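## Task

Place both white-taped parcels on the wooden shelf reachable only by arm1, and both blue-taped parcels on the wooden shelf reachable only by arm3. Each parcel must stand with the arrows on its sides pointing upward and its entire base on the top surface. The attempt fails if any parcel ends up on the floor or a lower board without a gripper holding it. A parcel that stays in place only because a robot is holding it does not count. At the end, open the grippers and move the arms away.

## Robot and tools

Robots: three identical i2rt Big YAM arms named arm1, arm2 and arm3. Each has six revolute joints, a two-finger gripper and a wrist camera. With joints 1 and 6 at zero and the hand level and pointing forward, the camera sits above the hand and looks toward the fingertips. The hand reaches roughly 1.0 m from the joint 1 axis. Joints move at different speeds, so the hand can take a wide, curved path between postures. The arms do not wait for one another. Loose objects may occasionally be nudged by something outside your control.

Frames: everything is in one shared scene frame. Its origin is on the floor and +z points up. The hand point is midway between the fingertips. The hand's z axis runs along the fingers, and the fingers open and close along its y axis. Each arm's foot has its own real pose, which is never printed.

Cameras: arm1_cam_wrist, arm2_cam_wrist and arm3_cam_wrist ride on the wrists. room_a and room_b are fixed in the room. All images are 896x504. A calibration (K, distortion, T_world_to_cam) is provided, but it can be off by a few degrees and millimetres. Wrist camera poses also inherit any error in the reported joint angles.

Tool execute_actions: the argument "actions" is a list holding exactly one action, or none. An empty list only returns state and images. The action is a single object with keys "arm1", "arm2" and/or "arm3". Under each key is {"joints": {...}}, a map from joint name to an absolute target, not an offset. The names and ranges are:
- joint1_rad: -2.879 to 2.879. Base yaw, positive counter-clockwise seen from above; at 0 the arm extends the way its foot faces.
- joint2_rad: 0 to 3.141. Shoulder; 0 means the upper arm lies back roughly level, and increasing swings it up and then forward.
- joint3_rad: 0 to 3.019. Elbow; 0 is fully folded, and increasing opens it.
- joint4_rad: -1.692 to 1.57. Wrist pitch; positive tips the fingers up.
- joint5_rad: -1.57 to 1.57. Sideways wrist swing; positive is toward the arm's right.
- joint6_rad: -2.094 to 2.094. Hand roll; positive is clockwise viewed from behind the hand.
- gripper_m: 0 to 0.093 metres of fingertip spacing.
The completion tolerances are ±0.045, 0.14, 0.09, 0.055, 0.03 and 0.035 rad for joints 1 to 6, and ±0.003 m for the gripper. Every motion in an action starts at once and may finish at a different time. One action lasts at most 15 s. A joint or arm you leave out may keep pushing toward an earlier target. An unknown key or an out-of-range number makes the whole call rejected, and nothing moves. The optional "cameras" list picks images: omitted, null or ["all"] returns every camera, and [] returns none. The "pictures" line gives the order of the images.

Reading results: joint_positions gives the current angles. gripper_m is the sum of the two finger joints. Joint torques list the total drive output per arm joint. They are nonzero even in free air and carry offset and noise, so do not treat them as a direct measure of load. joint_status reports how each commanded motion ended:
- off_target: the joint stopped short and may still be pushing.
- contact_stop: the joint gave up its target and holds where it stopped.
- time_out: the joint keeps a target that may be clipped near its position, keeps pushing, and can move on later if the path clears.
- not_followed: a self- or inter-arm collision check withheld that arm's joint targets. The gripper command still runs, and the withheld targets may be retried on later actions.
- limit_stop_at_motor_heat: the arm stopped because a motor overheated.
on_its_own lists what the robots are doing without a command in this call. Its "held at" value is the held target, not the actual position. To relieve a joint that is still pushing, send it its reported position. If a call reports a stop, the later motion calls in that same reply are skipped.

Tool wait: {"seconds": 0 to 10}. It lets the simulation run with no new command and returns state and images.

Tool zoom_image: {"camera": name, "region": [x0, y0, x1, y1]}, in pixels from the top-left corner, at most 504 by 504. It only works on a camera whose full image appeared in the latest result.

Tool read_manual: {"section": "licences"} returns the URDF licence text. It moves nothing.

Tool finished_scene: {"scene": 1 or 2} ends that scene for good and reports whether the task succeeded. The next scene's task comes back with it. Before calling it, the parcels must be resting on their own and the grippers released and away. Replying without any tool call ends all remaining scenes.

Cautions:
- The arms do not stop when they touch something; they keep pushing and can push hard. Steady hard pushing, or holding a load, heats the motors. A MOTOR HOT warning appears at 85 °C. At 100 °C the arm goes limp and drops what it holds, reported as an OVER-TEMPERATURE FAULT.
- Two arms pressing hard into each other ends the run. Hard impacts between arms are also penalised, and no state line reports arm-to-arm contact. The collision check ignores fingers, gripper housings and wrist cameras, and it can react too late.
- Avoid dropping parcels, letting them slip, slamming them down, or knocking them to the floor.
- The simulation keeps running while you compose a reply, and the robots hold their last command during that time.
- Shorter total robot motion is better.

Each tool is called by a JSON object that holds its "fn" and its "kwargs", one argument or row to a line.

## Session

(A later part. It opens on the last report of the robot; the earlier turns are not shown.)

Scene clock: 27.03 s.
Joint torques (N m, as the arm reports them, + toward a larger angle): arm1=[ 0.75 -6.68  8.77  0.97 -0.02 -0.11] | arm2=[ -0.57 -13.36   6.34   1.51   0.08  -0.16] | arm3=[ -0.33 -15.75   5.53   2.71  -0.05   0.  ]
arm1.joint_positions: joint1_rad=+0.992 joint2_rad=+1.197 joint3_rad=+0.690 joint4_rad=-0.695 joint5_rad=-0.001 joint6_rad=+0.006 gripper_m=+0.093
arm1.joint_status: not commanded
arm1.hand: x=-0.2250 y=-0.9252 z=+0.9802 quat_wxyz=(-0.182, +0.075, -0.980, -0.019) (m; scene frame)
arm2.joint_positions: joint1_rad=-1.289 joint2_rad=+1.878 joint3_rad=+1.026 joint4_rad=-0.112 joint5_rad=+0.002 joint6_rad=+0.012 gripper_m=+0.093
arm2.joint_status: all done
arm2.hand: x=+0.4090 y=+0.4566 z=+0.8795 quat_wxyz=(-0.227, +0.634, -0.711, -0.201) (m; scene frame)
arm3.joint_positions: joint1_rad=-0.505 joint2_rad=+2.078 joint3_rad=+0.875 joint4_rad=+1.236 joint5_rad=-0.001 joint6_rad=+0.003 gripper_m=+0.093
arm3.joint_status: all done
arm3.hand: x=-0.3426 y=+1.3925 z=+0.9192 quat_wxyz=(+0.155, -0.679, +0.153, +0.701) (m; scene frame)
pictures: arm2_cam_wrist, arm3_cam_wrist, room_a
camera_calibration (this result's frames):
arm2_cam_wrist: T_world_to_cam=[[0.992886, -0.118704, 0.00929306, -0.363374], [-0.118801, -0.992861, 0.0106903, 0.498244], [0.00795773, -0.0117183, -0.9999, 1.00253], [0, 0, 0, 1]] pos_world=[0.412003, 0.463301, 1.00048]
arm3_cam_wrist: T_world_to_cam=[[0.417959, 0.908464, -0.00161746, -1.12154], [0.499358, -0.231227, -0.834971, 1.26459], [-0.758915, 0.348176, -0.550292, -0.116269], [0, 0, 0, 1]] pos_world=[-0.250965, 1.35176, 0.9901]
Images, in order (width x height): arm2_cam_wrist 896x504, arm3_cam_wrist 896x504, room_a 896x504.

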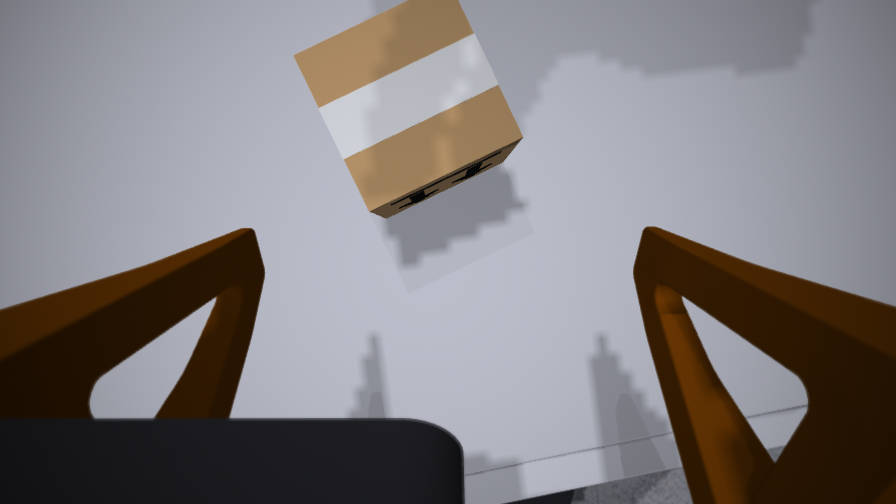

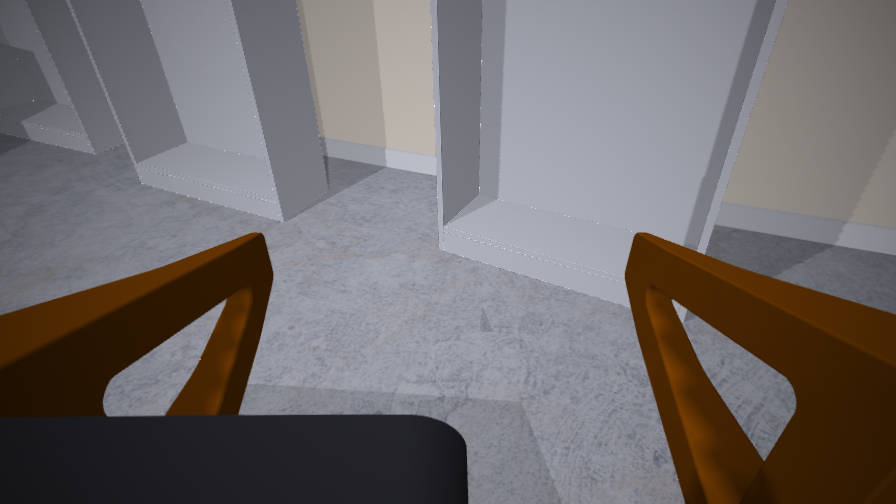

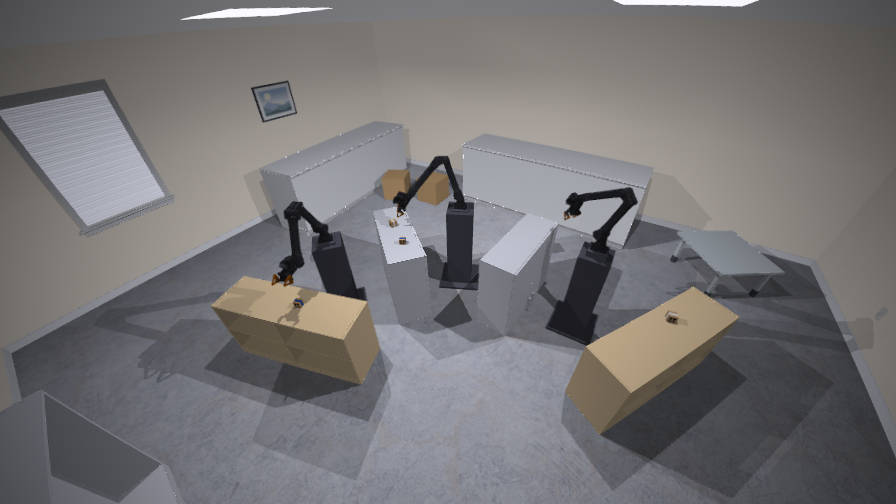

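{"fn": "execute_actions", "kwargs": {
  "actions": [
    {"arm2":{"joints":{"joint1_rad":-1.4065,"joint2_rad":1.95,"joint3_rad":1.065,"joint4_rad":0.945,"joint5_rad":-0.51,"joint6_rad":-0.2}},"arm3":{"joints":{"joint1_rad":1.284,"joint2_rad":1.95,"joint3_rad":1.58,"joint4_rad":-0.698}}}
  ],
  "cameras": ["arm3_cam_wrist"]
}}

{"fn": "execute_actions", "kwargs": {
  "actions": [
    {"arm2":{"joints":{"joint2_rad":2.27}}}
  ],
  "cameras": ["arm2_cam_wrist"]
}}

Scene clock: 30.73 s.
Joint torques (N m, as the arm reports them, + toward a larger angle): arm1=[ 1.   -6.55  8.72  1.03 -0.03 -0.11] | arm2=[ -0.32 -14.44   8.49   2.15   0.05  -0.12] | arm3=[ -0.82 -21.5   11.07   1.56   0.01   0.  ]
arm1.joint_positions: joint1_rad=+0.992 joint2_rad=+1.197 joint3_rad=+0.690 joint4_rad=-0.695 joint5_rad=-0.001 joint6_rad=+0.006 gripper_m=+0.093
arm1.joint_status: not commanded
arm1.hand: x=-0.2250 y=-0.9252 z=+0.9802 quat_wxyz=(-0.182, +0.075, -0.980, -0.019) (m; scene frame)
arm2.joint_positions: joint1_rad=-1.408 joint2_rad=+1.950 joint3_rad=+1.030 joint4_rad=+0.927 joint5_rad=-0.508 joint6_rad=-0.189 gripper_m=+0.093
arm2.joint_status: all done
arm2.hand: x=+0.4145 y=+0.5481 z=+1.0534 quat_wxyz=(-0.482, +0.602, -0.363, -0.523) (m; scene frame)
arm3.joint_positions: joint1_rad=+1.291 joint2_rad=+1.954 joint3_rad=+1.562 joint4_rad=-0.689 joint5_rad=-0.002 joint6_rad=+0.003 gripper_m=+0.093
arm3.joint_status: all done
arm3.hand: x=+0.0958 y=+0.4370 z=+0.9336 quat_wxyz=(-0.154, -0.756, -0.607, +0.188) (m; scene frame)
pictures: arm3_cam_wrist
camera_calibration (this result's frames):
arm3_cam_wrist: T_world_to_cam=[[-0.977684, 0.209803, -0.0108391, 0.0108503], [0.206873, 0.970448, 0.124231, -0.555904], [0.0365828, 0.119216, -0.992194, 0.993444], [0, 0, 0, 1]] pos_world=[0.0892669, 0.418765, 1.05487]
Images, in order (width x height): arm3_cam_wrist 896x504.

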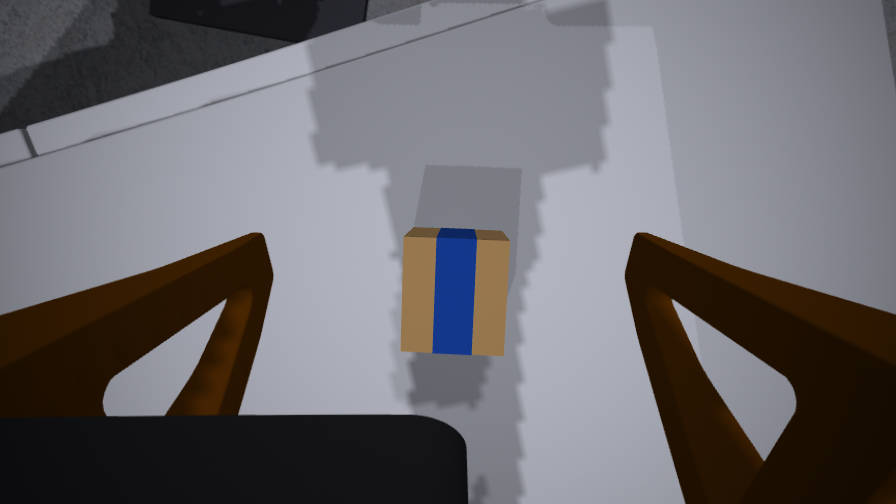

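Scene clock: 32.00 s.
Joint torques (N m, as the arm reports them, + toward a larger angle): arm1=[ 0.85 -6.56  8.75  1.   -0.04 -0.11] | arm2=[ -0.21 -15.83   4.93   1.84  -0.05  -0.13] | arm3=[ -0.87 -21.61  11.08   1.55   0.01   0.  ]
arm1.joint_positions: joint1_rad=+0.992 joint2_rad=+1.197 joint3_rad=+0.690 joint4_rad=-0.695 joint5_rad=-0.001 joint6_rad=+0.006 gripper_m=+0.093
arm1.joint_status: not commanded
arm1.hand: x=-0.2250 y=-0.9252 z=+0.9802 quat_wxyz=(-0.182, +0.075, -0.980, -0.019) (m; scene frame)
arm2.joint_positions: joint1_rad=-1.408 joint2_rad=+2.275 joint3_rad=+1.051 joint4_rad=+0.939 joint5_rad=-0.508 joint6_rad=-0.189 gripper_m=+0.093
arm2.joint_status: all done
arm2.hand: x=+0.4125 y=+0.5331 z=+0.8512 quat_wxyz=(-0.380, +0.647, -0.449, -0.485) (m; scene frame)
arm3.joint_positions: joint1_rad=+1.291 joint2_rad=+1.954 joint3_rad=+1.562 joint4_rad=-0.689 joint5_rad=-0.002 joint6_rad=+0.003 gripper_m=+0.093
arm3.joint_status: not commanded
arm3.hand: x=+0.0958 y=+0.4370 z=+0.9336 quat_wxyz=(-0.154, -0.756, -0.607, +0.188) (m; scene frame)
pictures: arm2_cam_wrist
camera_calibration (this result's frames):
arm2_cam_wrist: T_world_to_cam=[[0.951677, 0.301339, 0.0592019, -0.606863], [0.267084, -0.716993, -0.643884, 0.825848], [-0.15158, 0.628582, -0.762829, 0.497761], [0, 0, 0, 1]] pos_world=[0.432418, 0.462116, 0.947385]
Images, in order (width x height): arm2_cam_wrist 896x504.

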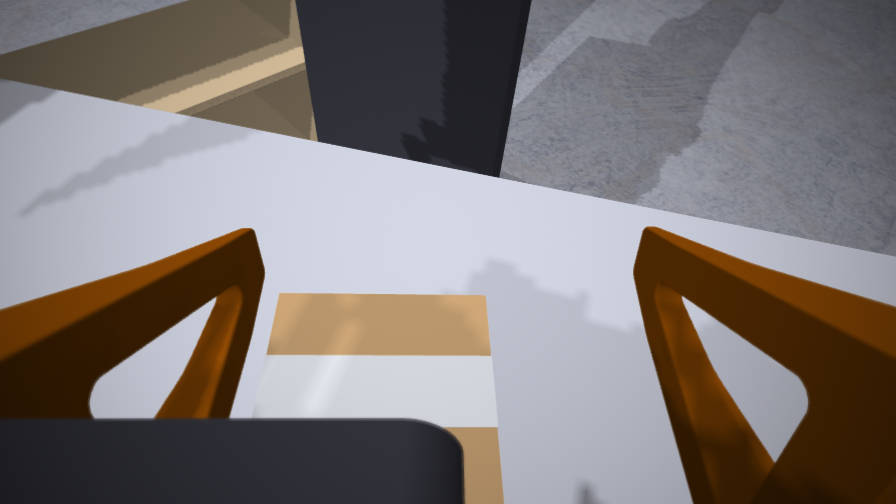

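{"fn": "execute_actions", "kwargs": {
  "actions": [
    {"arm2":{"joints":{"joint1_rad":-1.39,"joint2_rad":2.37,"joint3_rad":1.055}},"arm3":{"joints":{"joint2_rad":2.155,"joint3_rad":1.545}}}
  ],
  "cameras": ["arm2_cam_wrist","arm3_cam_wrist"]
}}

Scene clock: 33.57 s.
Joint torques (N m, as the arm reports them, + toward a larger angle): arm1=[ 0.97 -6.57  8.73  0.95 -0.02 -0.12] | arm2=[  0.1  -15.67   3.61   1.75  -0.08  -0.13] | arm3=[ -0.85 -22.45   9.73   1.41   0.01   0.  ]
arm1.joint_positions: joint1_rad=+0.992 joint2_rad=+1.197 joint3_rad=+0.690 joint4_rad=-0.695 joint5_rad=-0.001 joint6_rad=+0.006 gripper_m=+0.093
arm1.joint_status: not commanded
arm1.hand: x=-0.2250 y=-0.9252 z=+0.9802 quat_wxyz=(-0.182, +0.075, -0.980, -0.019) (m; scene frame)
arm2.joint_positions: joint1_rad=-1.395 joint2_rad=+2.371 joint3_rad=+1.051 joint4_rad=+0.939 joint5_rad=-0.508 joint6_rad=-0.189 gripper_m=+0.093
arm2.joint_status: all done
arm2.hand: x=+0.4002 y=+0.5148 z=+0.7901 quat_wxyz=(-0.341, +0.662, -0.471, -0.472) (m; scene frame)
arm3.joint_positions: joint1_rad=+1.291 joint2_rad=+2.158 joint3_rad=+1.528 joint4_rad=-0.697 joint5_rad=-0.002 joint6_rad=+0.003 gripper_m=+0.093
arm3.joint_status: all done
arm3.hand: x=+0.1042 y=+0.4750 z=+0.7847 quat_wxyz=(-0.078, -0.774, -0.621, +0.094) (m; scene frame)
pictures: arm2_cam_wrist, arm3_cam_wrist
camera_calibration (this result's frames):
arm2_cam_wrist: T_world_to_cam=[[0.94859, 0.31633, 0.0105542, -0.554054], [0.263638, -0.77125, -0.579368, 0.755021], [-0.175132, 0.552366, -0.814998, 0.550729], [0, 0, 0, 1]] pos_world=[0.422968, 0.453371, 0.892126]
arm3_cam_wrist: T_world_to_cam=[[-0.977157, 0.212215, -0.0113422, 0.00872234], [0.193804, 0.911739, 0.362176, -0.733444], [0.0872003, 0.351704, -0.932041, 0.67791], [0, 0, 0, 1]] pos_world=[0.0915535, 0.428435, 0.897574]
Images, in order (width x height): arm2_cam_wrist 896x504, arm3_cam_wrist 896x504.

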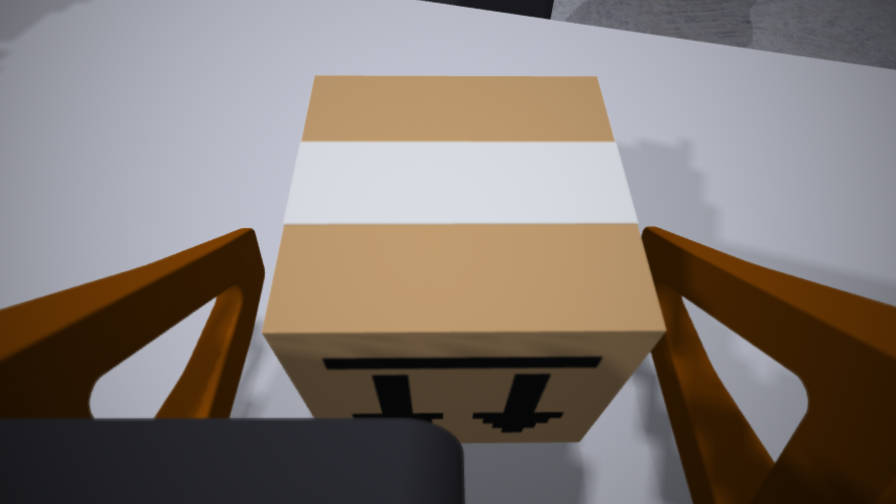

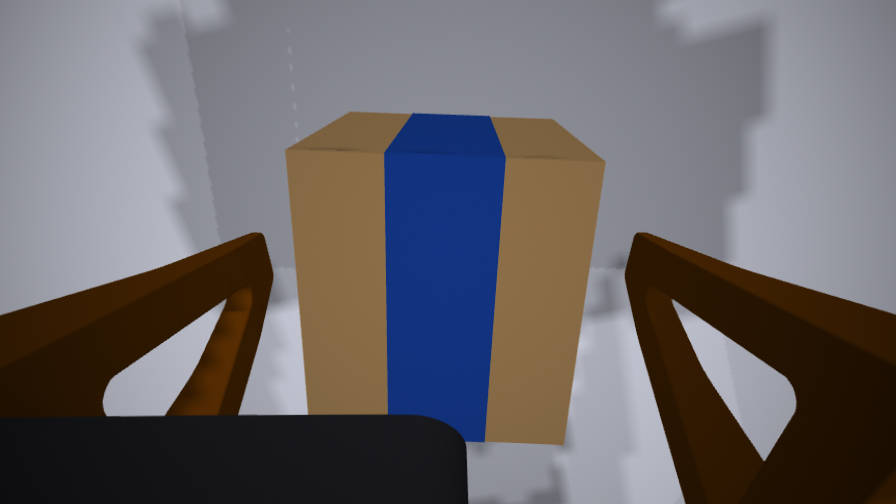

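{"fn": "execute_actions", "kwargs": {
  "actions": [
    {"arm2":{"joints":{"gripper_m":0.035}},"arm3":{"joints":{"gripper_m":0.03}}}
  ],
  "cameras": []
}}

Scene clock: 34.30 s.
Joint torques (N m, as the arm reports them, + toward a larger angle): arm1=[ 0.8  -6.72  8.78  0.95 -0.03 -0.11] | arm2=[ -0.04 -15.63   3.62   1.73  -0.06  -0.13] | arm3=[ -0.8  -22.65   9.49   1.42  -0.01   0.01]
arm1.joint_positions: joint1_rad=+0.992 joint2_rad=+1.197 joint3_rad=+0.690 joint4_rad=-0.695 joint5_rad=-0.001 joint6_rad=+0.006 gripper_m=+0.093
arm1.joint_status: not commanded
arm1.hand: x=-0.2250 y=-0.9252 z=+0.9802 quat_wxyz=(-0.182, +0.075, -0.980, -0.019) (m; scene frame)
arm2.joint_positions: joint1_rad=-1.395 joint2_rad=+2.371 joint3_rad=+1.051 joint4_rad=+0.939 joint5_rad=-0.509 joint6_rad=-0.190 gripper_m=+0.057
arm2.joint_status: gripper_m off_target (ended at +0.057, target +0.035)
arm2.hand: x=+0.4001 y=+0.5147 z=+0.7901 quat_wxyz=(-0.341, +0.662, -0.471, -0.472) (m; scene frame)
arm3.joint_positions: joint1_rad=+1.291 joint2_rad=+2.158 joint3_rad=+1.528 joint4_rad=-0.697 joint5_rad=-0.002 joint6_rad=+0.003 gripper_m=+0.050
arm3.joint_status: gripper_m off_target (ended at +0.050, target +0.030)
arm3.hand: x=+0.1042 y=+0.4750 z=+0.7847 quat_wxyz=(-0.078, -0.774, -0.621, +0.094) (m; scene frame)
pictures: none
No camera images: the call's "cameras" was empty. Leave "cameras" out to get every camera's image.

{"fn": "execute_actions", "kwargs": {
  "actions": [
    {"arm2":{"joints":{"joint1_rad":-1.15,"joint2_rad":1.9,"joint3_rad":1.35,"joint4_rad":-0.4}},"arm3":{"joints":{"joint1_rad":-0.12,"joint2_rad":1.95,"joint3_rad":1.335,"joint4_rad":-0.315}}}
  ],
  "cameras": []
}}

{"fn": "execute_actions", "kwargs": {
  "actions": [
    {"arm2":{"joints":{"joint1_rad":1.14,"joint2_rad":2.3,"joint3_rad":2.035,"joint4_rad":-1.418,"joint5_rad":0,"joint6_rad":0}},"arm3":{"joints":{"joint2_rad":2.3}}}
  ],
  "cameras": ["arm2_cam_wrist","arm3_cam_wrist","room_a"]
}}

Scene clock: 37.70 s.
Joint torques (N m, as the arm reports them, + toward a larger angle): arm1=[ 0.71 -6.55  8.72  0.99 -0.02 -0.11] | arm2=[  0.07 -16.88   8.16   0.7   -0.2   -0.15] | arm3=[  0.42 -20.39   8.6    2.28  -0.16   0.01]
arm1.joint_positions: joint1_rad=+0.992 joint2_rad=+1.197 joint3_rad=+0.690 joint4_rad=-0.695 joint5_rad=-0.001 joint6_rad=+0.006 gripper_m=+0.093
arm1.joint_status: not commanded
arm1.hand: x=-0.2250 y=-0.9252 z=+0.9802 quat_wxyz=(-0.182, +0.075, -0.980, -0.019) (m; scene frame)
arm2.joint_positions: joint1_rad=-1.156 joint2_rad=+1.914 joint3_rad=+1.338 joint4_rad=-0.392 joint5_rad=-0.509 joint6_rad=-0.190 gripper_m=+0.057
arm2.joint_status: all done
arm2.hand: x=+0.2434 y=+0.5244 z=+0.9685 quat_wxyz=(-0.068, +0.769, -0.518, -0.368) (m; scene frame)
arm3.joint_positions: joint1_rad=-0.126 joint2_rad=+1.952 joint3_rad=+1.339 joint4_rad=-0.320 joint5_rad=+0.002 joint6_rad=+0.003 gripper_m=+0.050
arm3.joint_status: all done
arm3.hand: x=-0.4393 y=+1.1581 z=+0.8787 quat_wxyz=(+0.010, -0.949, +0.031, +0.313) (m; scene frame)
pictures: none
No camera images: the call's "cameras" was empty. Leave "cameras" out to get every camera's image.

Scene clock: 40.23 s.
Joint torques (N m, as the arm reports them, + toward a larger angle): arm1=[ 0.86 -6.64  8.74  0.96 -0.02 -0.11] | arm2=[  0.09 -20.48   8.08  -0.62   0.18   0.15] | arm3=[  0.17 -22.47   7.42   1.67  -0.16   0.  ]
arm1.joint_positions: joint1_rad=+0.992 joint2_rad=+1.197 joint3_rad=+0.690 joint4_rad=-0.695 joint5_rad=-0.001 joint6_rad=+0.006 gripper_m=+0.093
arm1.joint_status: not commanded
arm1.hand: x=-0.2250 y=-0.9252 z=+0.9802 quat_wxyz=(-0.182, +0.075, -0.980, -0.019) (m; scene frame)
arm2.joint_positions: joint1_rad=+1.134 joint2_rad=+2.300 joint3_rad=+2.024 joint4_rad=-1.407 joint5_rad=-0.001 joint6_rad=-0.011 gripper_m=+0.057
arm2.joint_status: all done
arm2.hand: x=-0.1418 y=-0.5846 z=+0.9044 quat_wxyz=(-0.022, +0.927, +0.369, +0.058) (m; scene frame)
arm3.joint_positions: joint1_rad=-0.126 joint2_rad=+2.318 joint3_rad=+1.312 joint4_rad=-0.321 joint5_rad=+0.002 joint6_rad=+0.003 gripper_m=+0.050
arm3.joint_status: all done
arm3.hand: x=-0.3478 y=+1.1524 z=+0.6406 quat_wxyz=(+0.004, -0.992, +0.032, +0.122) (m; scene frame)
pictures: arm2_cam_wrist, arm3_cam_wrist, room_a
camera_calibration (this result's frames):
arm2_cam_wrist: T_world_to_cam=[[-0.689262, 0.724495, 0.00496946, 0.318022], [0.532258, 0.501696, 0.681911, -0.242214], [0.491548, 0.47266, -0.731418, 1.12859], [0, 0, 0, 1]] pos_world=[-0.206637, -0.642329, 0.989062]
arm3_cam_wrist: T_world_to_cam=[[0.0604559, 0.998148, -0.00678238, -1.12612], [0.930422, -0.0538907, 0.362507, 0.157469], [0.36147, -0.0282262, -0.931956, 0.877988], [0, 0, 0, 1]] pos_world=[-0.395798, 1.1573, 0.753525]
Images, in order (width x height): arm2_cam_wrist 896x504, arm3_cam_wrist 896x504, room_a 896x504.

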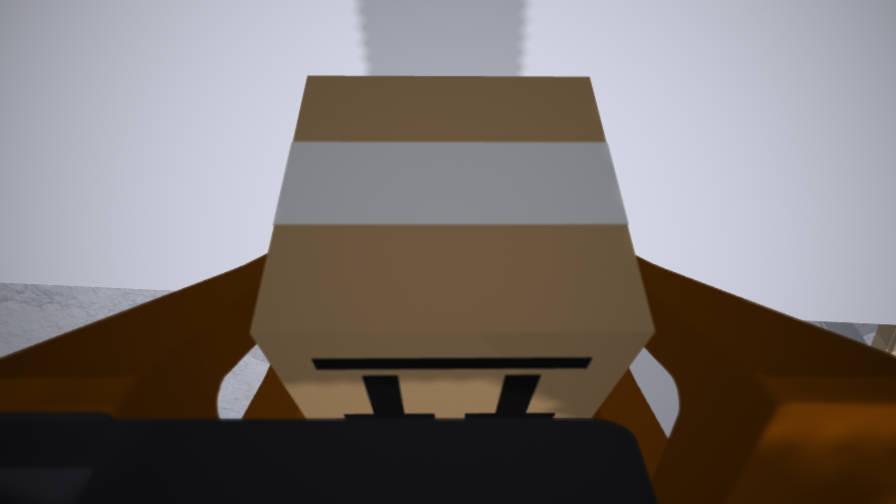

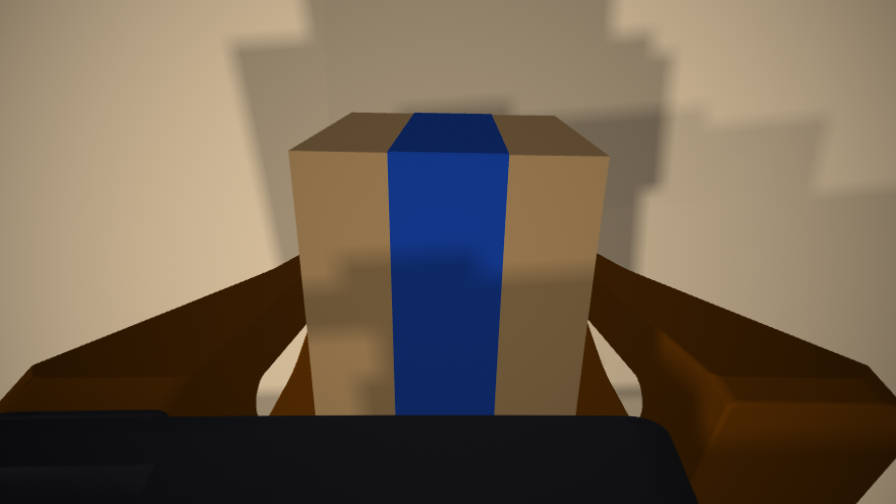

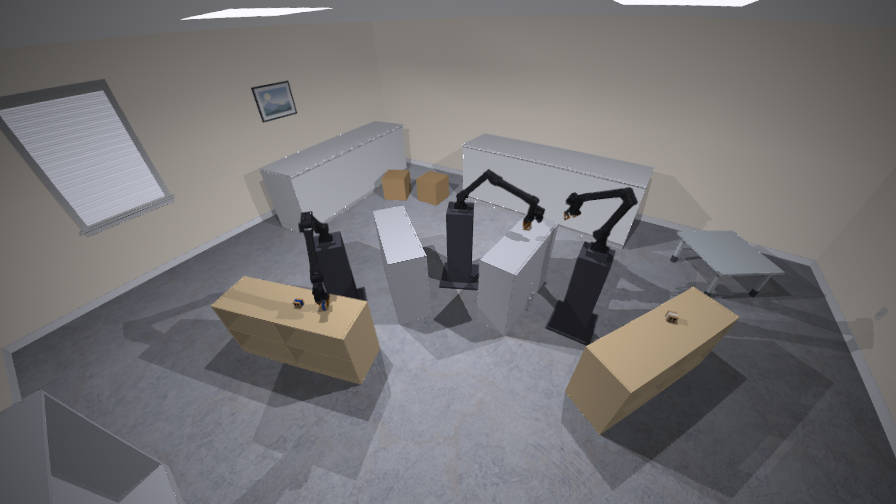

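{"fn": "execute_actions", "kwargs": {
  "actions": [
    {"arm2":{"joints":{"joint2_rad":2.462,"joint3_rad":2.03,"joint4_rad":-1.428}},"arm3":{"joints":{"joint2_rad":2.37}}}
  ],
  "cameras": []
}}

Scene clock: 41.47 s.
Joint torques (N m, as the arm reports them, + toward a larger angle): arm1=[ 0.73 -6.65  8.72  1.02 -0.03 -0.12] | arm2=[  0.03 -21.42   7.16  -0.81   0.18   0.14] | arm3=[  0.21 -17.61   7.16   1.64  -0.14   0.  ]
arm1.joint_positions: joint1_rad=+0.992 joint2_rad=+1.197 joint3_rad=+0.690 joint4_rad=-0.695 joint5_rad=-0.001 joint6_rad=+0.006 gripper_m=+0.093
arm1.joint_status: not commanded
arm1.hand: x=-0.2250 y=-0.9252 z=+0.9802 quat_wxyz=(-0.182, +0.075, -0.980, -0.019) (m; scene frame)
arm2.joint_positions: joint1_rad=+1.134 joint2_rad=+2.473 joint3_rad=+2.021 joint4_rad=-1.422 joint5_rad=-0.001 joint6_rad=-0.011 gripper_m=+0.057
arm2.joint_status: all done
arm2.hand: x=-0.1165 y=-0.5612 z=+0.7963 quat_wxyz=(-0.056, +0.918, +0.365, +0.146) (m; scene frame)
arm3.joint_positions: joint1_rad=-0.126 joint2_rad=+2.334 joint3_rad=+1.314 joint4_rad=-0.320 joint5_rad=+0.002 joint6_rad=+0.003 gripper_m=+0.050
arm3.joint_status: all done
arm3.hand: x=-0.3432 y=+1.1521 z=+0.6315 quat_wxyz=(+0.004, -0.993, +0.032, +0.114) (m; scene frame)
pictures: none
No camera images: the call's "cameras" was empty. Leave "cameras" out to get every camera's image.

{"fn": "execute_actions", "kwargs": {
  "actions": [
    {"arm2":{"joints":{"joint2_rad":2.505}},"arm3":{"joints":{"joint2_rad":2.334,"gripper_m":0.093}}}
  ],
  "cameras": ["arm3_cam_wrist"]
}}

Scene clock: 42.27 s.
Joint torques (N m, as the arm reports them, + toward a larger angle): arm1=[ 0.81 -6.53  8.78  0.95 -0.02 -0.1 ] | arm2=[ -0.32 -18.78   7.04  -0.77   0.17   0.13] | arm3=[  0.18 -21.25   7.1    1.63  -0.14   0.  ]
arm1.joint_positions: joint1_rad=+0.992 joint2_rad=+1.197 joint3_rad=+0.690 joint4_rad=-0.695 joint5_rad=-0.001 joint6_rad=+0.006 gripper_m=+0.093
arm1.joint_status: not commanded
arm1.hand: x=-0.2250 y=-0.9252 z=+0.9802 quat_wxyz=(-0.182, +0.075, -0.980, -0.019) (m; scene frame)
arm2.joint_positions: joint1_rad=+1.134 joint2_rad=+2.482 joint3_rad=+2.021 joint4_rad=-1.423 joint5_rad=-0.001 joint6_rad=-0.011 gripper_m=+0.057
arm2.joint_status: all done
arm2.hand: x=-0.1147 y=-0.5596 z=+0.7906 quat_wxyz=(-0.058, +0.917, +0.365, +0.151) (m; scene frame)
arm3.joint_positions: joint1_rad=-0.126 joint2_rad=+2.334 joint3_rad=+1.314 joint4_rad=-0.320 joint5_rad=+0.002 joint6_rad=+0.003 gripper_m=+0.093
arm3.joint_status: all done
arm3.hand: x=-0.3432 y=+1.1521 z=+0.6315 quat_wxyz=(+0.004, -0.993, +0.032, +0.114) (m; scene frame)
pictures: arm3_cam_wrist
camera_calibration (this result's frames):
arm3_cam_wrist: T_world_to_cam=[[0.0604584, 0.998145, -0.00715008, -1.12587], [0.925092, -0.0533403, 0.375977, 0.145537], [0.374899, -0.0293455, -0.926601, 0.870362], [0, 0, 0, 1]] pos_world=[-0.392864, 1.15709, 0.74371]
Images, in order (width x height): arm3_cam_wrist 896x504.

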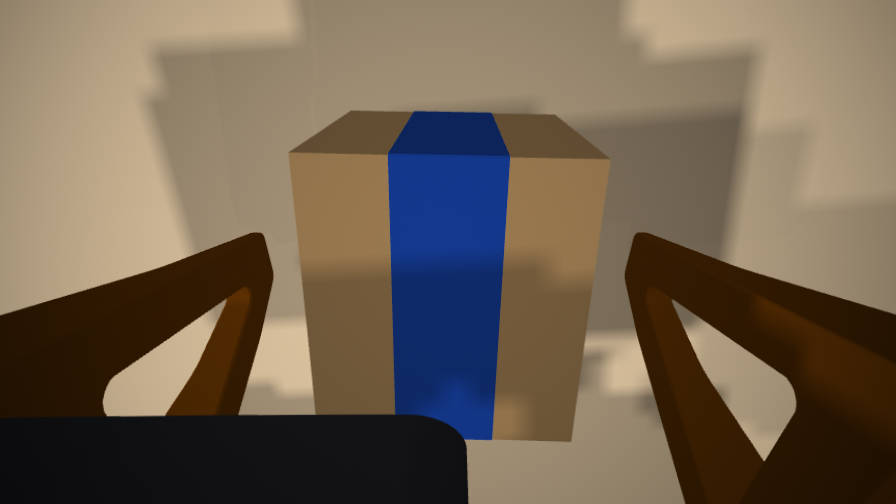

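{"fn": "execute_actions", "kwargs": {
  "actions": [
    {"arm1":{"joints":{"joint2_rad":1.55,"joint3_rad":1.2,"joint4_rad":-1.1}},"arm2":{"joints":{"joint2_rad":2.482,"gripper_m":0.093}},"arm3":{"joints":{"joint2_rad":1.9}}}
  ],
  "cameras": []
}}

{"fn": "execute_actions", "kwargs": {
  "actions": [
    {"arm1":{"joints":{"joint1_rad":1.1,"joint2_rad":2.05,"joint3_rad":2.19,"joint4_rad":-1.52}},"arm2":{"joints":{"joint2_rad":1.0,"joint3_rad":0.7,"joint4_rad":-1.2}},"arm3":{"joints":{"joint1_rad":-0.33,"joint2_rad":1.7,"joint4_rad":-0.6}}}
  ],
  "cameras": ["arm3_cam_wrist","room_a"]
}}

Scene clock: 44.40 s.
Joint torques (N m, as the arm reports them, + toward a larger angle): arm1=[  0.84 -11.51  10.51   0.43  -0.02  -0.11] | arm2=[  0.21 -20.36   7.07  -0.78   0.18   0.14] | arm3=[  0.15 -16.66   9.71   2.19  -0.14   0.  ]
arm1.joint_positions: joint1_rad=+0.992 joint2_rad=+1.535 joint3_rad=+1.167 joint4_rad=-1.092 joint5_rad=-0.001 joint6_rad=+0.006 gripper_m=+0.093
arm1.joint_status: all done
arm1.hand: x=-0.1357 y=-0.9111 z=+1.0165 quat_wxyz=(-0.054, +0.077, -0.996, -0.008) (m; scene frame)
arm2.joint_positions: joint1_rad=+1.134 joint2_rad=+2.482 joint3_rad=+2.021 joint4_rad=-1.423 joint5_rad=-0.001 joint6_rad=-0.011 gripper_m=+0.093
arm2.joint_status: all done
arm2.hand: x=-0.1147 y=-0.5596 z=+0.7906 quat_wxyz=(-0.058, +0.917, +0.365, +0.151) (m; scene frame)
arm3.joint_positions: joint1_rad=-0.126 joint2_rad=+1.871 joint3_rad=+1.328 joint4_rad=-0.315 joint5_rad=+0.002 joint6_rad=+0.003 gripper_m=+0.093
arm3.joint_status: all done
arm3.hand: x=-0.4415 y=+1.1582 z=+0.9283 quat_wxyz=(+0.010, -0.937, +0.030, +0.349) (m; scene frame)
pictures: none
No camera images: the call's "cameras" was empty. Leave "cameras" out to get every camera's image.

Scene clock: 46.40 s.
Joint torques (N m, as the arm reports them, + toward a larger angle): arm1=[ -0.02 -20.93  11.34   0.57  -0.03  -0.11] | arm2=[ 0.15 -2.87  7.35  0.18  0.17  0.14] | arm3=[ -0.54 -15.3   10.55   1.8   -0.13   0.  ]
arm1.joint_positions: joint1_rad=+1.103 joint2_rad=+2.042 joint3_rad=+2.158 joint4_rad=-1.512 joint5_rad=-0.001 joint6_rad=+0.006 gripper_m=+0.093
arm1.joint_status: all done
arm1.hand: x=+0.0625 y=-0.8041 z=+1.1264 quat_wxyz=(-0.085, +0.131, -0.988, -0.016) (m; scene frame)
arm2.joint_positions: joint1_rad=+1.134 joint2_rad=+0.998 joint3_rad=+0.702 joint4_rad=-1.201 joint5_rad=-0.001 joint6_rad=-0.011 gripper_m=+0.093
arm2.joint_status: all done
arm2.hand: x=+0.1561 y=-0.3085 z=+1.0189 quat_wxyz=(+0.012, +0.929, +0.370, -0.029) (m; scene frame)
arm3.joint_positions: joint1_rad=-0.327 joint2_rad=+1.679 joint3_rad=+1.328 joint4_rad=-0.592 joint5_rad=+0.001 joint6_rad=+0.003 gripper_m=+0.093
arm3.joint_status: all done
arm3.hand: x=-0.3680 y=+1.2804 z=+1.0090 quat_wxyz=(+0.040, -0.943, +0.126, +0.306) (m; scene frame)
pictures: arm3_cam_wrist, room_a
camera_calibration (this result's frames):
arm3_cam_wrist: T_world_to_cam=[[0.255875, 0.966686, -0.00681465, -1.13797], [0.966603, -0.255946, -0.013086, 0.700642], [-0.0143942, -0.00323868, -0.999891, 1.13049], [0, 0, 0, 1]] pos_world=[-0.369793, 1.28304, 1.13178]
Images, in order (width x height): arm3_cam_wrist 896x504, room_a 896x504.

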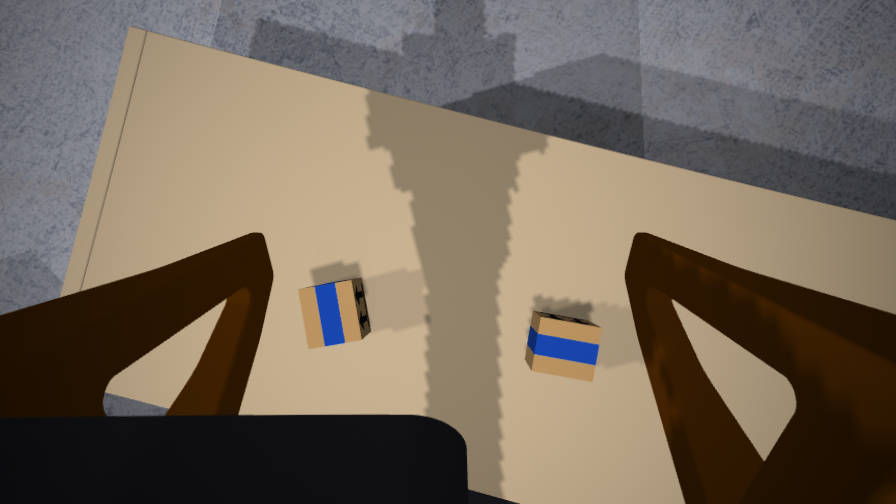

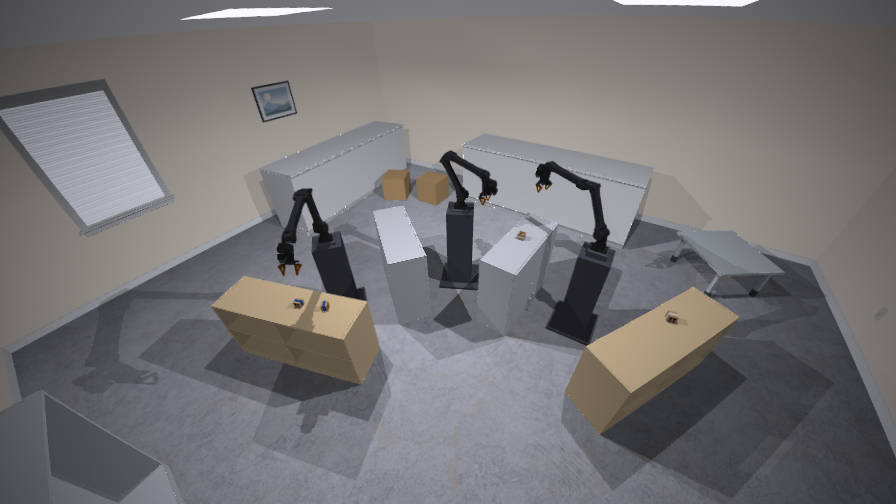

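{"fn": "execute_actions", "kwargs": {
  "actions": [
    {"arm1":{"joints":{"joint1_rad":1.582,"joint2_rad":2.4,"joint3_rad":2.18}},"arm2":{"joints":{"joint1_rad":0.6}},"arm3":{"joints":{"joint2_rad":1.3,"joint3_rad":1.0}}}
  ],
  "cameras": ["arm1_cam_wrist","room_a"]
}}

Scene clock: 48.13 s.
Joint torques (N m, as the arm reports them, + toward a larger angle): arm1=[  0.84 -25.56  10.15  -0.02   0.05  -0.1 ] | arm2=[-0.39 -3.02  7.37  0.18  0.15  0.14] | arm3=[-0.61 -9.34  9.92  2.14 -0.13  0.  ]
arm1.joint_positions: joint1_rad=+1.574 joint2_rad=+2.414 joint3_rad=+2.153 joint4_rad=-1.514 joint5_rad=-0.002 joint6_rad=+0.005 gripper_m=+0.093
arm1.joint_status: all done
arm1.hand: x=-0.0969 y=-0.5314 z=+0.8817 quat_wxyz=(+0.096, +0.359, -0.928, +0.033) (m; scene frame)
arm2.joint_positions: joint1_rad=+0.602 joint2_rad=+0.998 joint3_rad=+0.702 joint4_rad=-1.201 joint5_rad=+0.000 joint6_rad=-0.010 gripper_m=+0.093
arm2.joint_status: all done
arm2.hand: x=+0.0937 y=-0.1885 z=+1.0193 quat_wxyz=(+0.001, +0.993, +0.113, -0.032) (m; scene frame)
arm3.joint_positions: joint1_rad=-0.327 joint2_rad=+1.285 joint3_rad=+1.006 joint4_rad=-0.598 joint5_rad=+0.001 joint6_rad=+0.003 gripper_m=+0.093
arm3.joint_status: all done
arm3.hand: x=-0.2435 y=+1.2472 z=+1.0578 quat_wxyz=(+0.044, -0.933, +0.124, +0.336) (m; scene frame)
pictures: arm1_cam_wrist, room_a
camera_calibration (this result's frames):
arm1_cam_wrist: T_world_to_cam=[[0.663335, -0.748296, -0.0062963, -0.32882], [-0.503684, -0.452687, 0.735783, -0.934873], [-0.553433, -0.484899, -0.677188, 0.407459], [0, 0, 0, 1]] pos_world=[-0.0272614, -0.471684, 0.96172]
Images, in order (width x height): arm1_cam_wrist 896x504, room_a 896x504.

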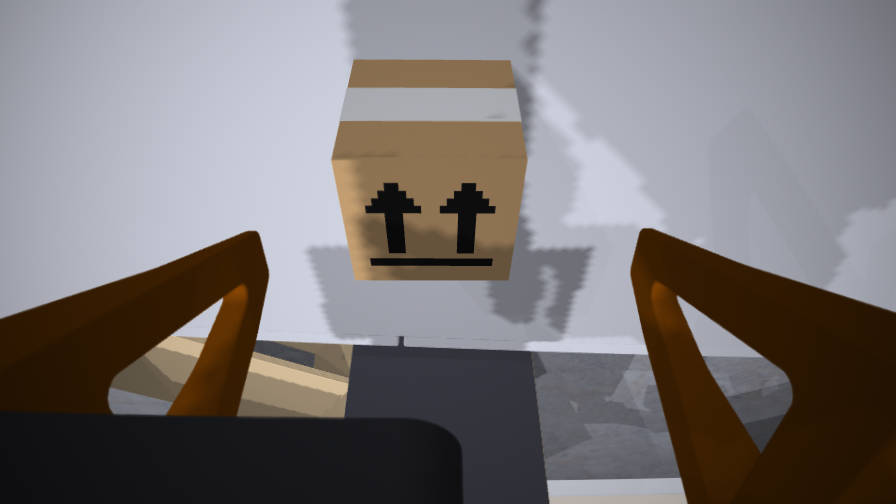

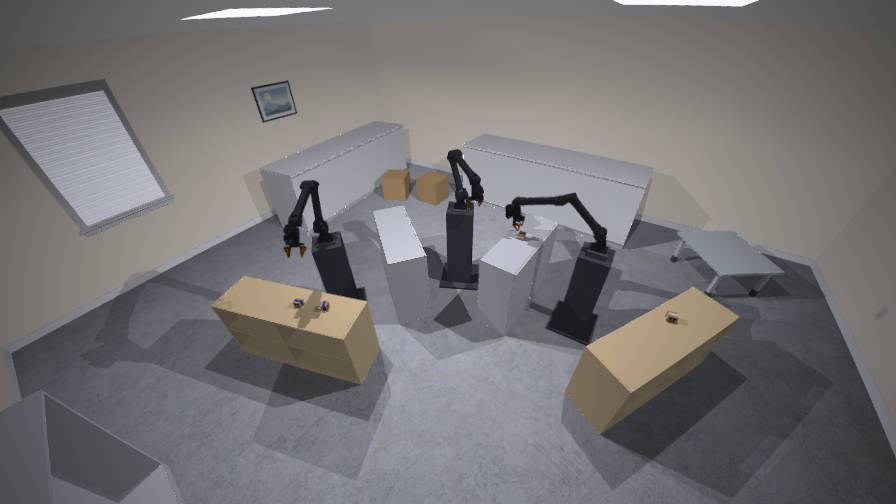

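{"fn": "execute_actions", "kwargs": {
  "actions": [
    {"arm1":{"joints":{"joint1_rad":1.6,"joint2_rad":2.532,"joint3_rad":2.145}}}
  ],
  "cameras": ["arm1_cam_wrist"]
}}

Scene clock: 49.90 s.
Joint torques (N m, as the arm reports them, + toward a larger angle): arm1=[  1.17 -23.22   7.86  -0.18   0.05  -0.1 ] | arm2=[-0.39 -3.1   7.37  0.17  0.15  0.14] | arm3=[-0.56 -9.46  9.91  2.12 -0.13  0.01]
arm1.joint_positions: joint1_rad=+1.589 joint2_rad=+2.515 joint3_rad=+2.138 joint4_rad=-1.514 joint5_rad=-0.002 joint6_rad=+0.005 gripper_m=+0.093
arm1.joint_status: all done
arm1.hand: x=-0.1203 y=-0.5388 z=+0.8135 quat_wxyz=(+0.148, +0.363, -0.918, +0.054) (m; scene frame)
arm2.joint_positions: joint1_rad=+0.602 joint2_rad=+0.998 joint3_rad=+0.702 joint4_rad=-1.201 joint5_rad=+0.000 joint6_rad=-0.010 gripper_m=+0.093
arm2.joint_status: not commanded
arm2.hand: x=+0.0937 y=-0.1885 z=+1.0193 quat_wxyz=(+0.001, +0.993, +0.113, -0.032) (m; scene frame)
arm3.joint_positions: joint1_rad=-0.327 joint2_rad=+1.285 joint3_rad=+1.006 joint4_rad=-0.598 joint5_rad=+0.001 joint6_rad=+0.003 gripper_m=+0.093
arm3.joint_status: not commanded
arm3.hand: x=-0.2435 y=+1.2472 z=+1.0578 quat_wxyz=(+0.044, -0.933, +0.124, +0.336) (m; scene frame)
pictures: arm1_cam_wrist
camera_calibration (this result's frames):
arm1_cam_wrist: T_world_to_cam=[[0.674828, -0.737962, -0.00439626, -0.313865], [-0.431927, -0.399791, 0.808459, -0.921809], [-0.59837, -0.543672, -0.588536, 0.235446], [0, 0, 0, 1]] pos_world=[-0.0454653, -0.472146, 0.882433]
Images, in order (width x height): arm1_cam_wrist 896x504.

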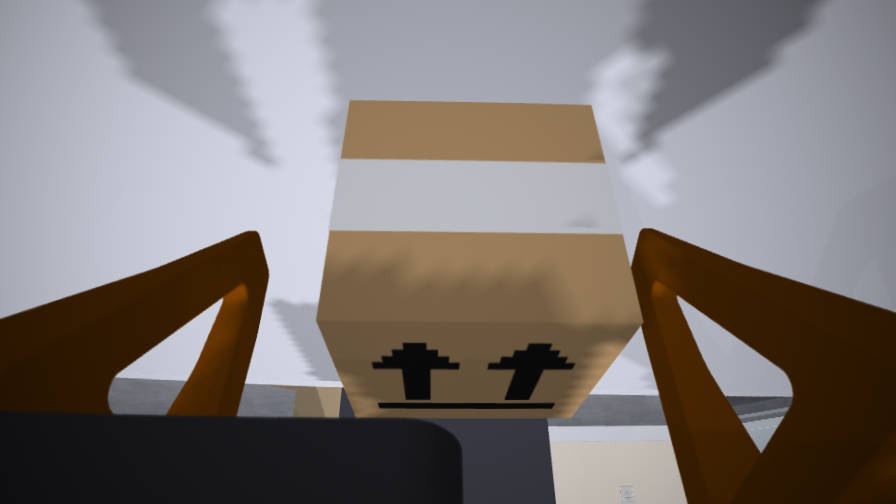

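{"fn": "execute_actions", "kwargs": {
  "actions": [
    {"arm1":{"joints":{"joint1_rad":1.585,"joint2_rad":2.56,"joint3_rad":2.115}}}
  ],
  "cameras": ["arm1_cam_wrist"]
}}

Scene clock: 50.87 s.
Joint torques (N m, as the arm reports them, + toward a larger angle): arm1=[  0.   -20.67   7.03  -0.24   0.04  -0.09] | arm2=[-0.42 -2.91  7.38  0.19  0.15  0.14] | arm3=[-0.59 -9.48  9.9   2.14 -0.13  0.  ]
arm1.joint_positions: joint1_rad=+1.589 joint2_rad=+2.520 joint3_rad=+2.117 joint4_rad=-1.514 joint5_rad=-0.002 joint6_rad=+0.005 gripper_m=+0.093
arm1.joint_status: all done
arm1.hand: x=-0.1269 y=-0.5450 z=+0.8044 quat_wxyz=(+0.160, +0.362, -0.916, +0.059) (m; scene frame)
arm2.joint_positions: joint1_rad=+0.602 joint2_rad=+0.998 joint3_rad=+0.702 joint4_rad=-1.201 joint5_rad=+0.000 joint6_rad=-0.010 gripper_m=+0.093
arm2.joint_status: not commanded
arm2.hand: x=+0.0937 y=-0.1885 z=+1.0193 quat_wxyz=(+0.001, +0.993, +0.113, -0.032) (m; scene frame)
arm3.joint_positions: joint1_rad=-0.327 joint2_rad=+1.285 joint3_rad=+1.006 joint4_rad=-0.598 joint5_rad=+0.001 joint6_rad=+0.003 gripper_m=+0.093
arm3.joint_status: not commanded
arm3.hand: x=-0.2435 y=+1.2472 z=+1.0578 quat_wxyz=(+0.044, -0.933, +0.124, +0.336) (m; scene frame)
pictures: arm1_cam_wrist
camera_calibration (this result's frames):
arm1_cam_wrist: T_world_to_cam=[[0.674885, -0.737913, -0.00397414, -0.314292], [-0.416237, -0.385121, 0.823668, -0.922041], [-0.609325, -0.554227, -0.567058, 0.198403], [0, 0, 0, 1]] pos_world=[-0.0507845, -0.477057, 0.870713]
Images, in order (width x height): arm1_cam_wrist 896x504.

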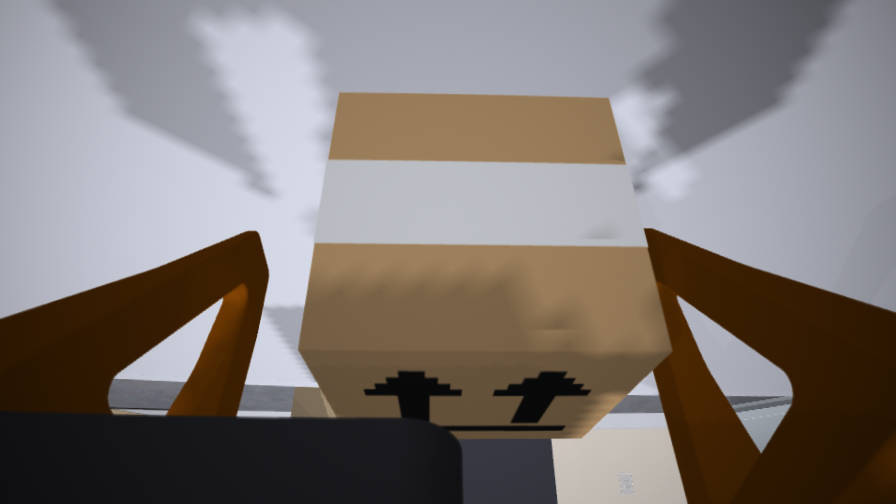

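{"fn": "execute_actions", "kwargs": {
  "actions": [
    {"arm1":{"joints":{"joint2_rad":2.52,"gripper_m":0.035}}}
  ],
  "cameras": []
}}

{"fn": "execute_actions", "kwargs": {
  "actions": [
    {"arm1":{"joints":{"joint1_rad":-1.55,"joint2_rad":2.0,"joint3_rad":1.385,"joint4_rad":1.01}}}
  ],
  "cameras": []
}}

{"fn": "execute_actions", "kwargs": {
  "actions": [
    {"arm1":{"joints":{"joint2_rad":2.64}}}
  ],
  "cameras": ["arm1_cam_wrist","room_a"]
}}

Scene clock: 52.13 s.
Joint torques (N m, as the arm reports them, + toward a larger angle): arm1=[ -0.07 -24.63   7.04  -0.25   0.01  -0.1 ] | arm2=[-0.35 -2.95  7.38  0.18  0.14  0.14] | arm3=[-0.54 -9.46  9.9   2.13 -0.12  0.  ]
arm1.joint_positions: joint1_rad=+1.589 joint2_rad=+2.520 joint3_rad=+2.117 joint4_rad=-1.514 joint5_rad=-0.002 joint6_rad=+0.005 gripper_m=+0.057
arm1.joint_status: gripper_m off_target (ended at +0.057, target +0.035); the others done
arm1.hand: x=-0.1269 y=-0.5450 z=+0.8044 quat_wxyz=(+0.160, +0.362, -0.916, +0.059) (m; scene frame)
arm2.joint_positions: joint1_rad=+0.602 joint2_rad=+0.998 joint3_rad=+0.702 joint4_rad=-1.201 joint5_rad=+0.000 joint6_rad=-0.010 gripper_m=+0.093
arm2.joint_status: not commanded
arm2.hand: x=+0.0937 y=-0.1885 z=+1.0193 quat_wxyz=(+0.001, +0.993, +0.113, -0.032) (m; scene frame)
arm3.joint_positions: joint1_rad=-0.327 joint2_rad=+1.285 joint3_rad=+1.006 joint4_rad=-0.598 joint5_rad=+0.001 joint6_rad=+0.003 gripper_m=+0.093
arm3.joint_status: not commanded
arm3.hand: x=-0.2435 y=+1.2472 z=+1.0578 quat_wxyz=(+0.044, -0.933, +0.124, +0.336) (m; scene frame)
pictures: none
No camera images: the call's "cameras" was empty. Leave "cameras" out to get every camera's image.

Scene clock: 54.77 s.
Joint torques (N m, as the arm reports them, + toward a larger angle): arm1=[  0.75 -19.66   7.99   2.41  -0.11  -0.09] | arm2=[-0.28 -2.97  7.38  0.17  0.15  0.14] | arm3=[-0.58 -9.46  9.9   2.14 -0.13  0.  ]
arm1.joint_positions: joint1_rad=-1.559 joint2_rad=+1.996 joint3_rad=+1.387 joint4_rad=+0.993 joint5_rad=+0.001 joint6_rad=+0.005 gripper_m=+0.057
arm1.joint_status: all done
arm1.hand: x=-1.1612 y=-1.5174 z=+1.2064 quat_wxyz=(-0.303, -0.521, -0.206, +0.771) (m; scene frame)
arm2.joint_positions: joint1_rad=+0.602 joint2_rad=+0.998 joint3_rad=+0.702 joint4_rad=-1.201 joint5_rad=+0.000 joint6_rad=-0.010 gripper_m=+0.093
arm2.joint_status: not commanded
arm2.hand: x=+0.0937 y=-0.1885 z=+1.0193 quat_wxyz=(+0.001, +0.993, +0.113, -0.032) (m; scene frame)
arm3.joint_positions: joint1_rad=-0.327 joint2_rad=+1.285 joint3_rad=+1.006 joint4_rad=-0.598 joint5_rad=+0.001 joint6_rad=+0.003 gripper_m=+0.093
arm3.joint_status: not commanded
arm3.hand: x=-0.2435 y=+1.2472 z=+1.0578 quat_wxyz=(+0.044, -0.933, +0.124, +0.336) (m; scene frame)
pictures: none
No camera images: the call's "cameras" was empty. Leave "cameras" out to get every camera's image.

Scene clock: 56.20 s.
Joint torques (N m, as the arm reports them, + toward a larger angle): arm1=[  0.77 -22.63   5.13   2.41  -0.1   -0.09] | arm2=[-0.41 -3.05  7.35  0.18  0.15  0.14] | arm3=[-0.59 -9.43  9.91  2.12 -0.13  0.  ]
arm1.joint_positions: joint1_rad=-1.559 joint2_rad=+2.661 joint3_rad=+1.363 joint4_rad=+0.998 joint5_rad=+0.001 joint6_rad=+0.005 gripper_m=+0.057
arm1.joint_status: all done
arm1.hand: x=-1.1228 y=-1.4767 z=+0.6905 quat_wxyz=(-0.215, -0.750, -0.295, +0.552) (m; scene frame)
arm2.joint_positions: joint1_rad=+0.602 joint2_rad=+0.998 joint3_rad=+0.702 joint4_rad=-1.201 joint5_rad=+0.000 joint6_rad=-0.010 gripper_m=+0.093
arm2.joint_status: not commanded
arm2.hand: x=+0.0937 y=-0.1885 z=+1.0193 quat_wxyz=(+0.001, +0.993, +0.113, -0.032) (m; scene frame)
arm3.joint_positions: joint1_rad=-0.327 joint2_rad=+1.285 joint3_rad=+1.006 joint4_rad=-0.598 joint5_rad=+0.001 joint6_rad=+0.003 gripper_m=+0.093
arm3.joint_status: not commanded
arm3.hand: x=-0.2435 y=+1.2472 z=+1.0578 quat_wxyz=(+0.044, -0.933, +0.124, +0.336) (m; scene frame)
pictures: arm1_cam_wrist, room_a
camera_calibration (this result's frames):
arm1_cam_wrist: T_world_to_cam=[[-0.677782, 0.735218, -0.00814644, 0.329311], [0.591276, 0.538433, -0.600402, 1.87679], [-0.43704, -0.411759, -0.799656, -0.424985], [0, 0, 0, 1]] pos_world=[-1.07224, -1.42763, 0.789673]
Images, in order (width x height): arm1_cam_wrist 896x504, room_a 896x504.

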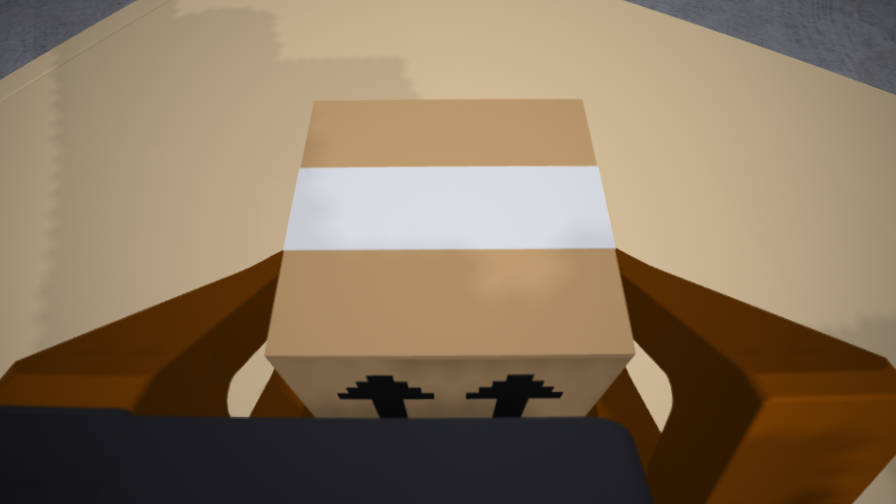

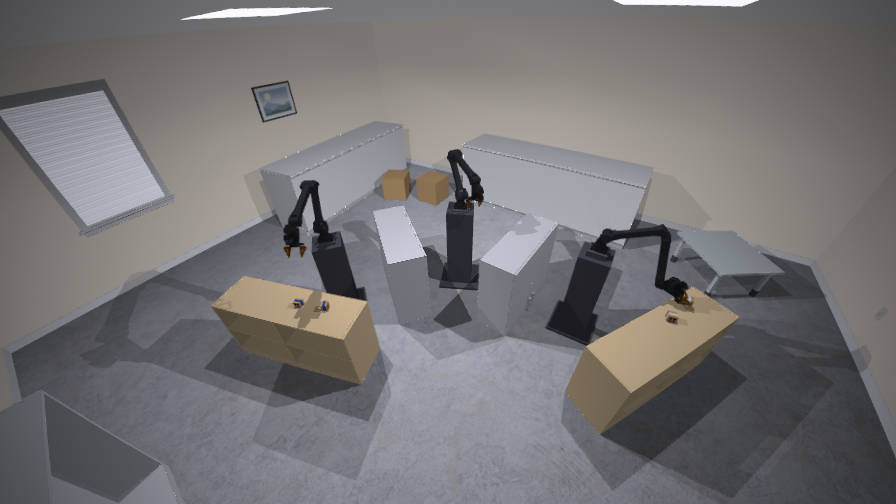

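{"fn": "execute_actions", "kwargs": {
  "actions": [
    {"arm1":{"joints":{"joint2_rad":2.75,"joint4_rad":1.03}}}
  ],
  "cameras": []
}}

Scene clock: 57.10 s.
Joint torques (N m, as the arm reports them, + toward a larger angle): arm1=[  0.53 -18.07   4.07   2.14  -0.09  -0.11] | arm2=[-0.4  -2.97  7.36  0.2   0.15  0.13] | arm3=[-0.61 -9.47  9.9   2.13 -0.12  0.  ]
arm1.joint_positions: joint1_rad=-1.559 joint2_rad=+2.724 joint3_rad=+1.370 joint4_rad=+1.025 joint5_rad=+0.001 joint6_rad=+0.007 gripper_m=+0.057
arm1.joint_status: all done
arm1.hand: x=-1.1109 y=-1.4654 z=+0.6551 quat_wxyz=(-0.212, -0.758, -0.297, +0.541) (m; scene frame)
arm2.joint_positions: joint1_rad=+0.602 joint2_rad=+0.998 joint3_rad=+0.702 joint4_rad=-1.201 joint5_rad=+0.000 joint6_rad=-0.010 gripper_m=+0.093
arm2.joint_status: not commanded
arm2.hand: x=+0.0937 y=-0.1885 z=+1.0193 quat_wxyz=(+0.001, +0.993, +0.113, -0.032) (m; scene frame)
arm3.joint_positions: joint1_rad=-0.327 joint2_rad=+1.285 joint3_rad=+1.006 joint4_rad=-0.598 joint5_rad=+0.001 joint6_rad=+0.003 gripper_m=+0.093
arm3.joint_status: not commanded
arm3.hand: x=-0.2435 y=+1.2472 z=+1.0578 quat_wxyz=(+0.044, -0.933, +0.124, +0.336) (m; scene frame)
pictures: none
No camera images: the call's "cameras" was empty. Leave "cameras" out to get every camera's image.


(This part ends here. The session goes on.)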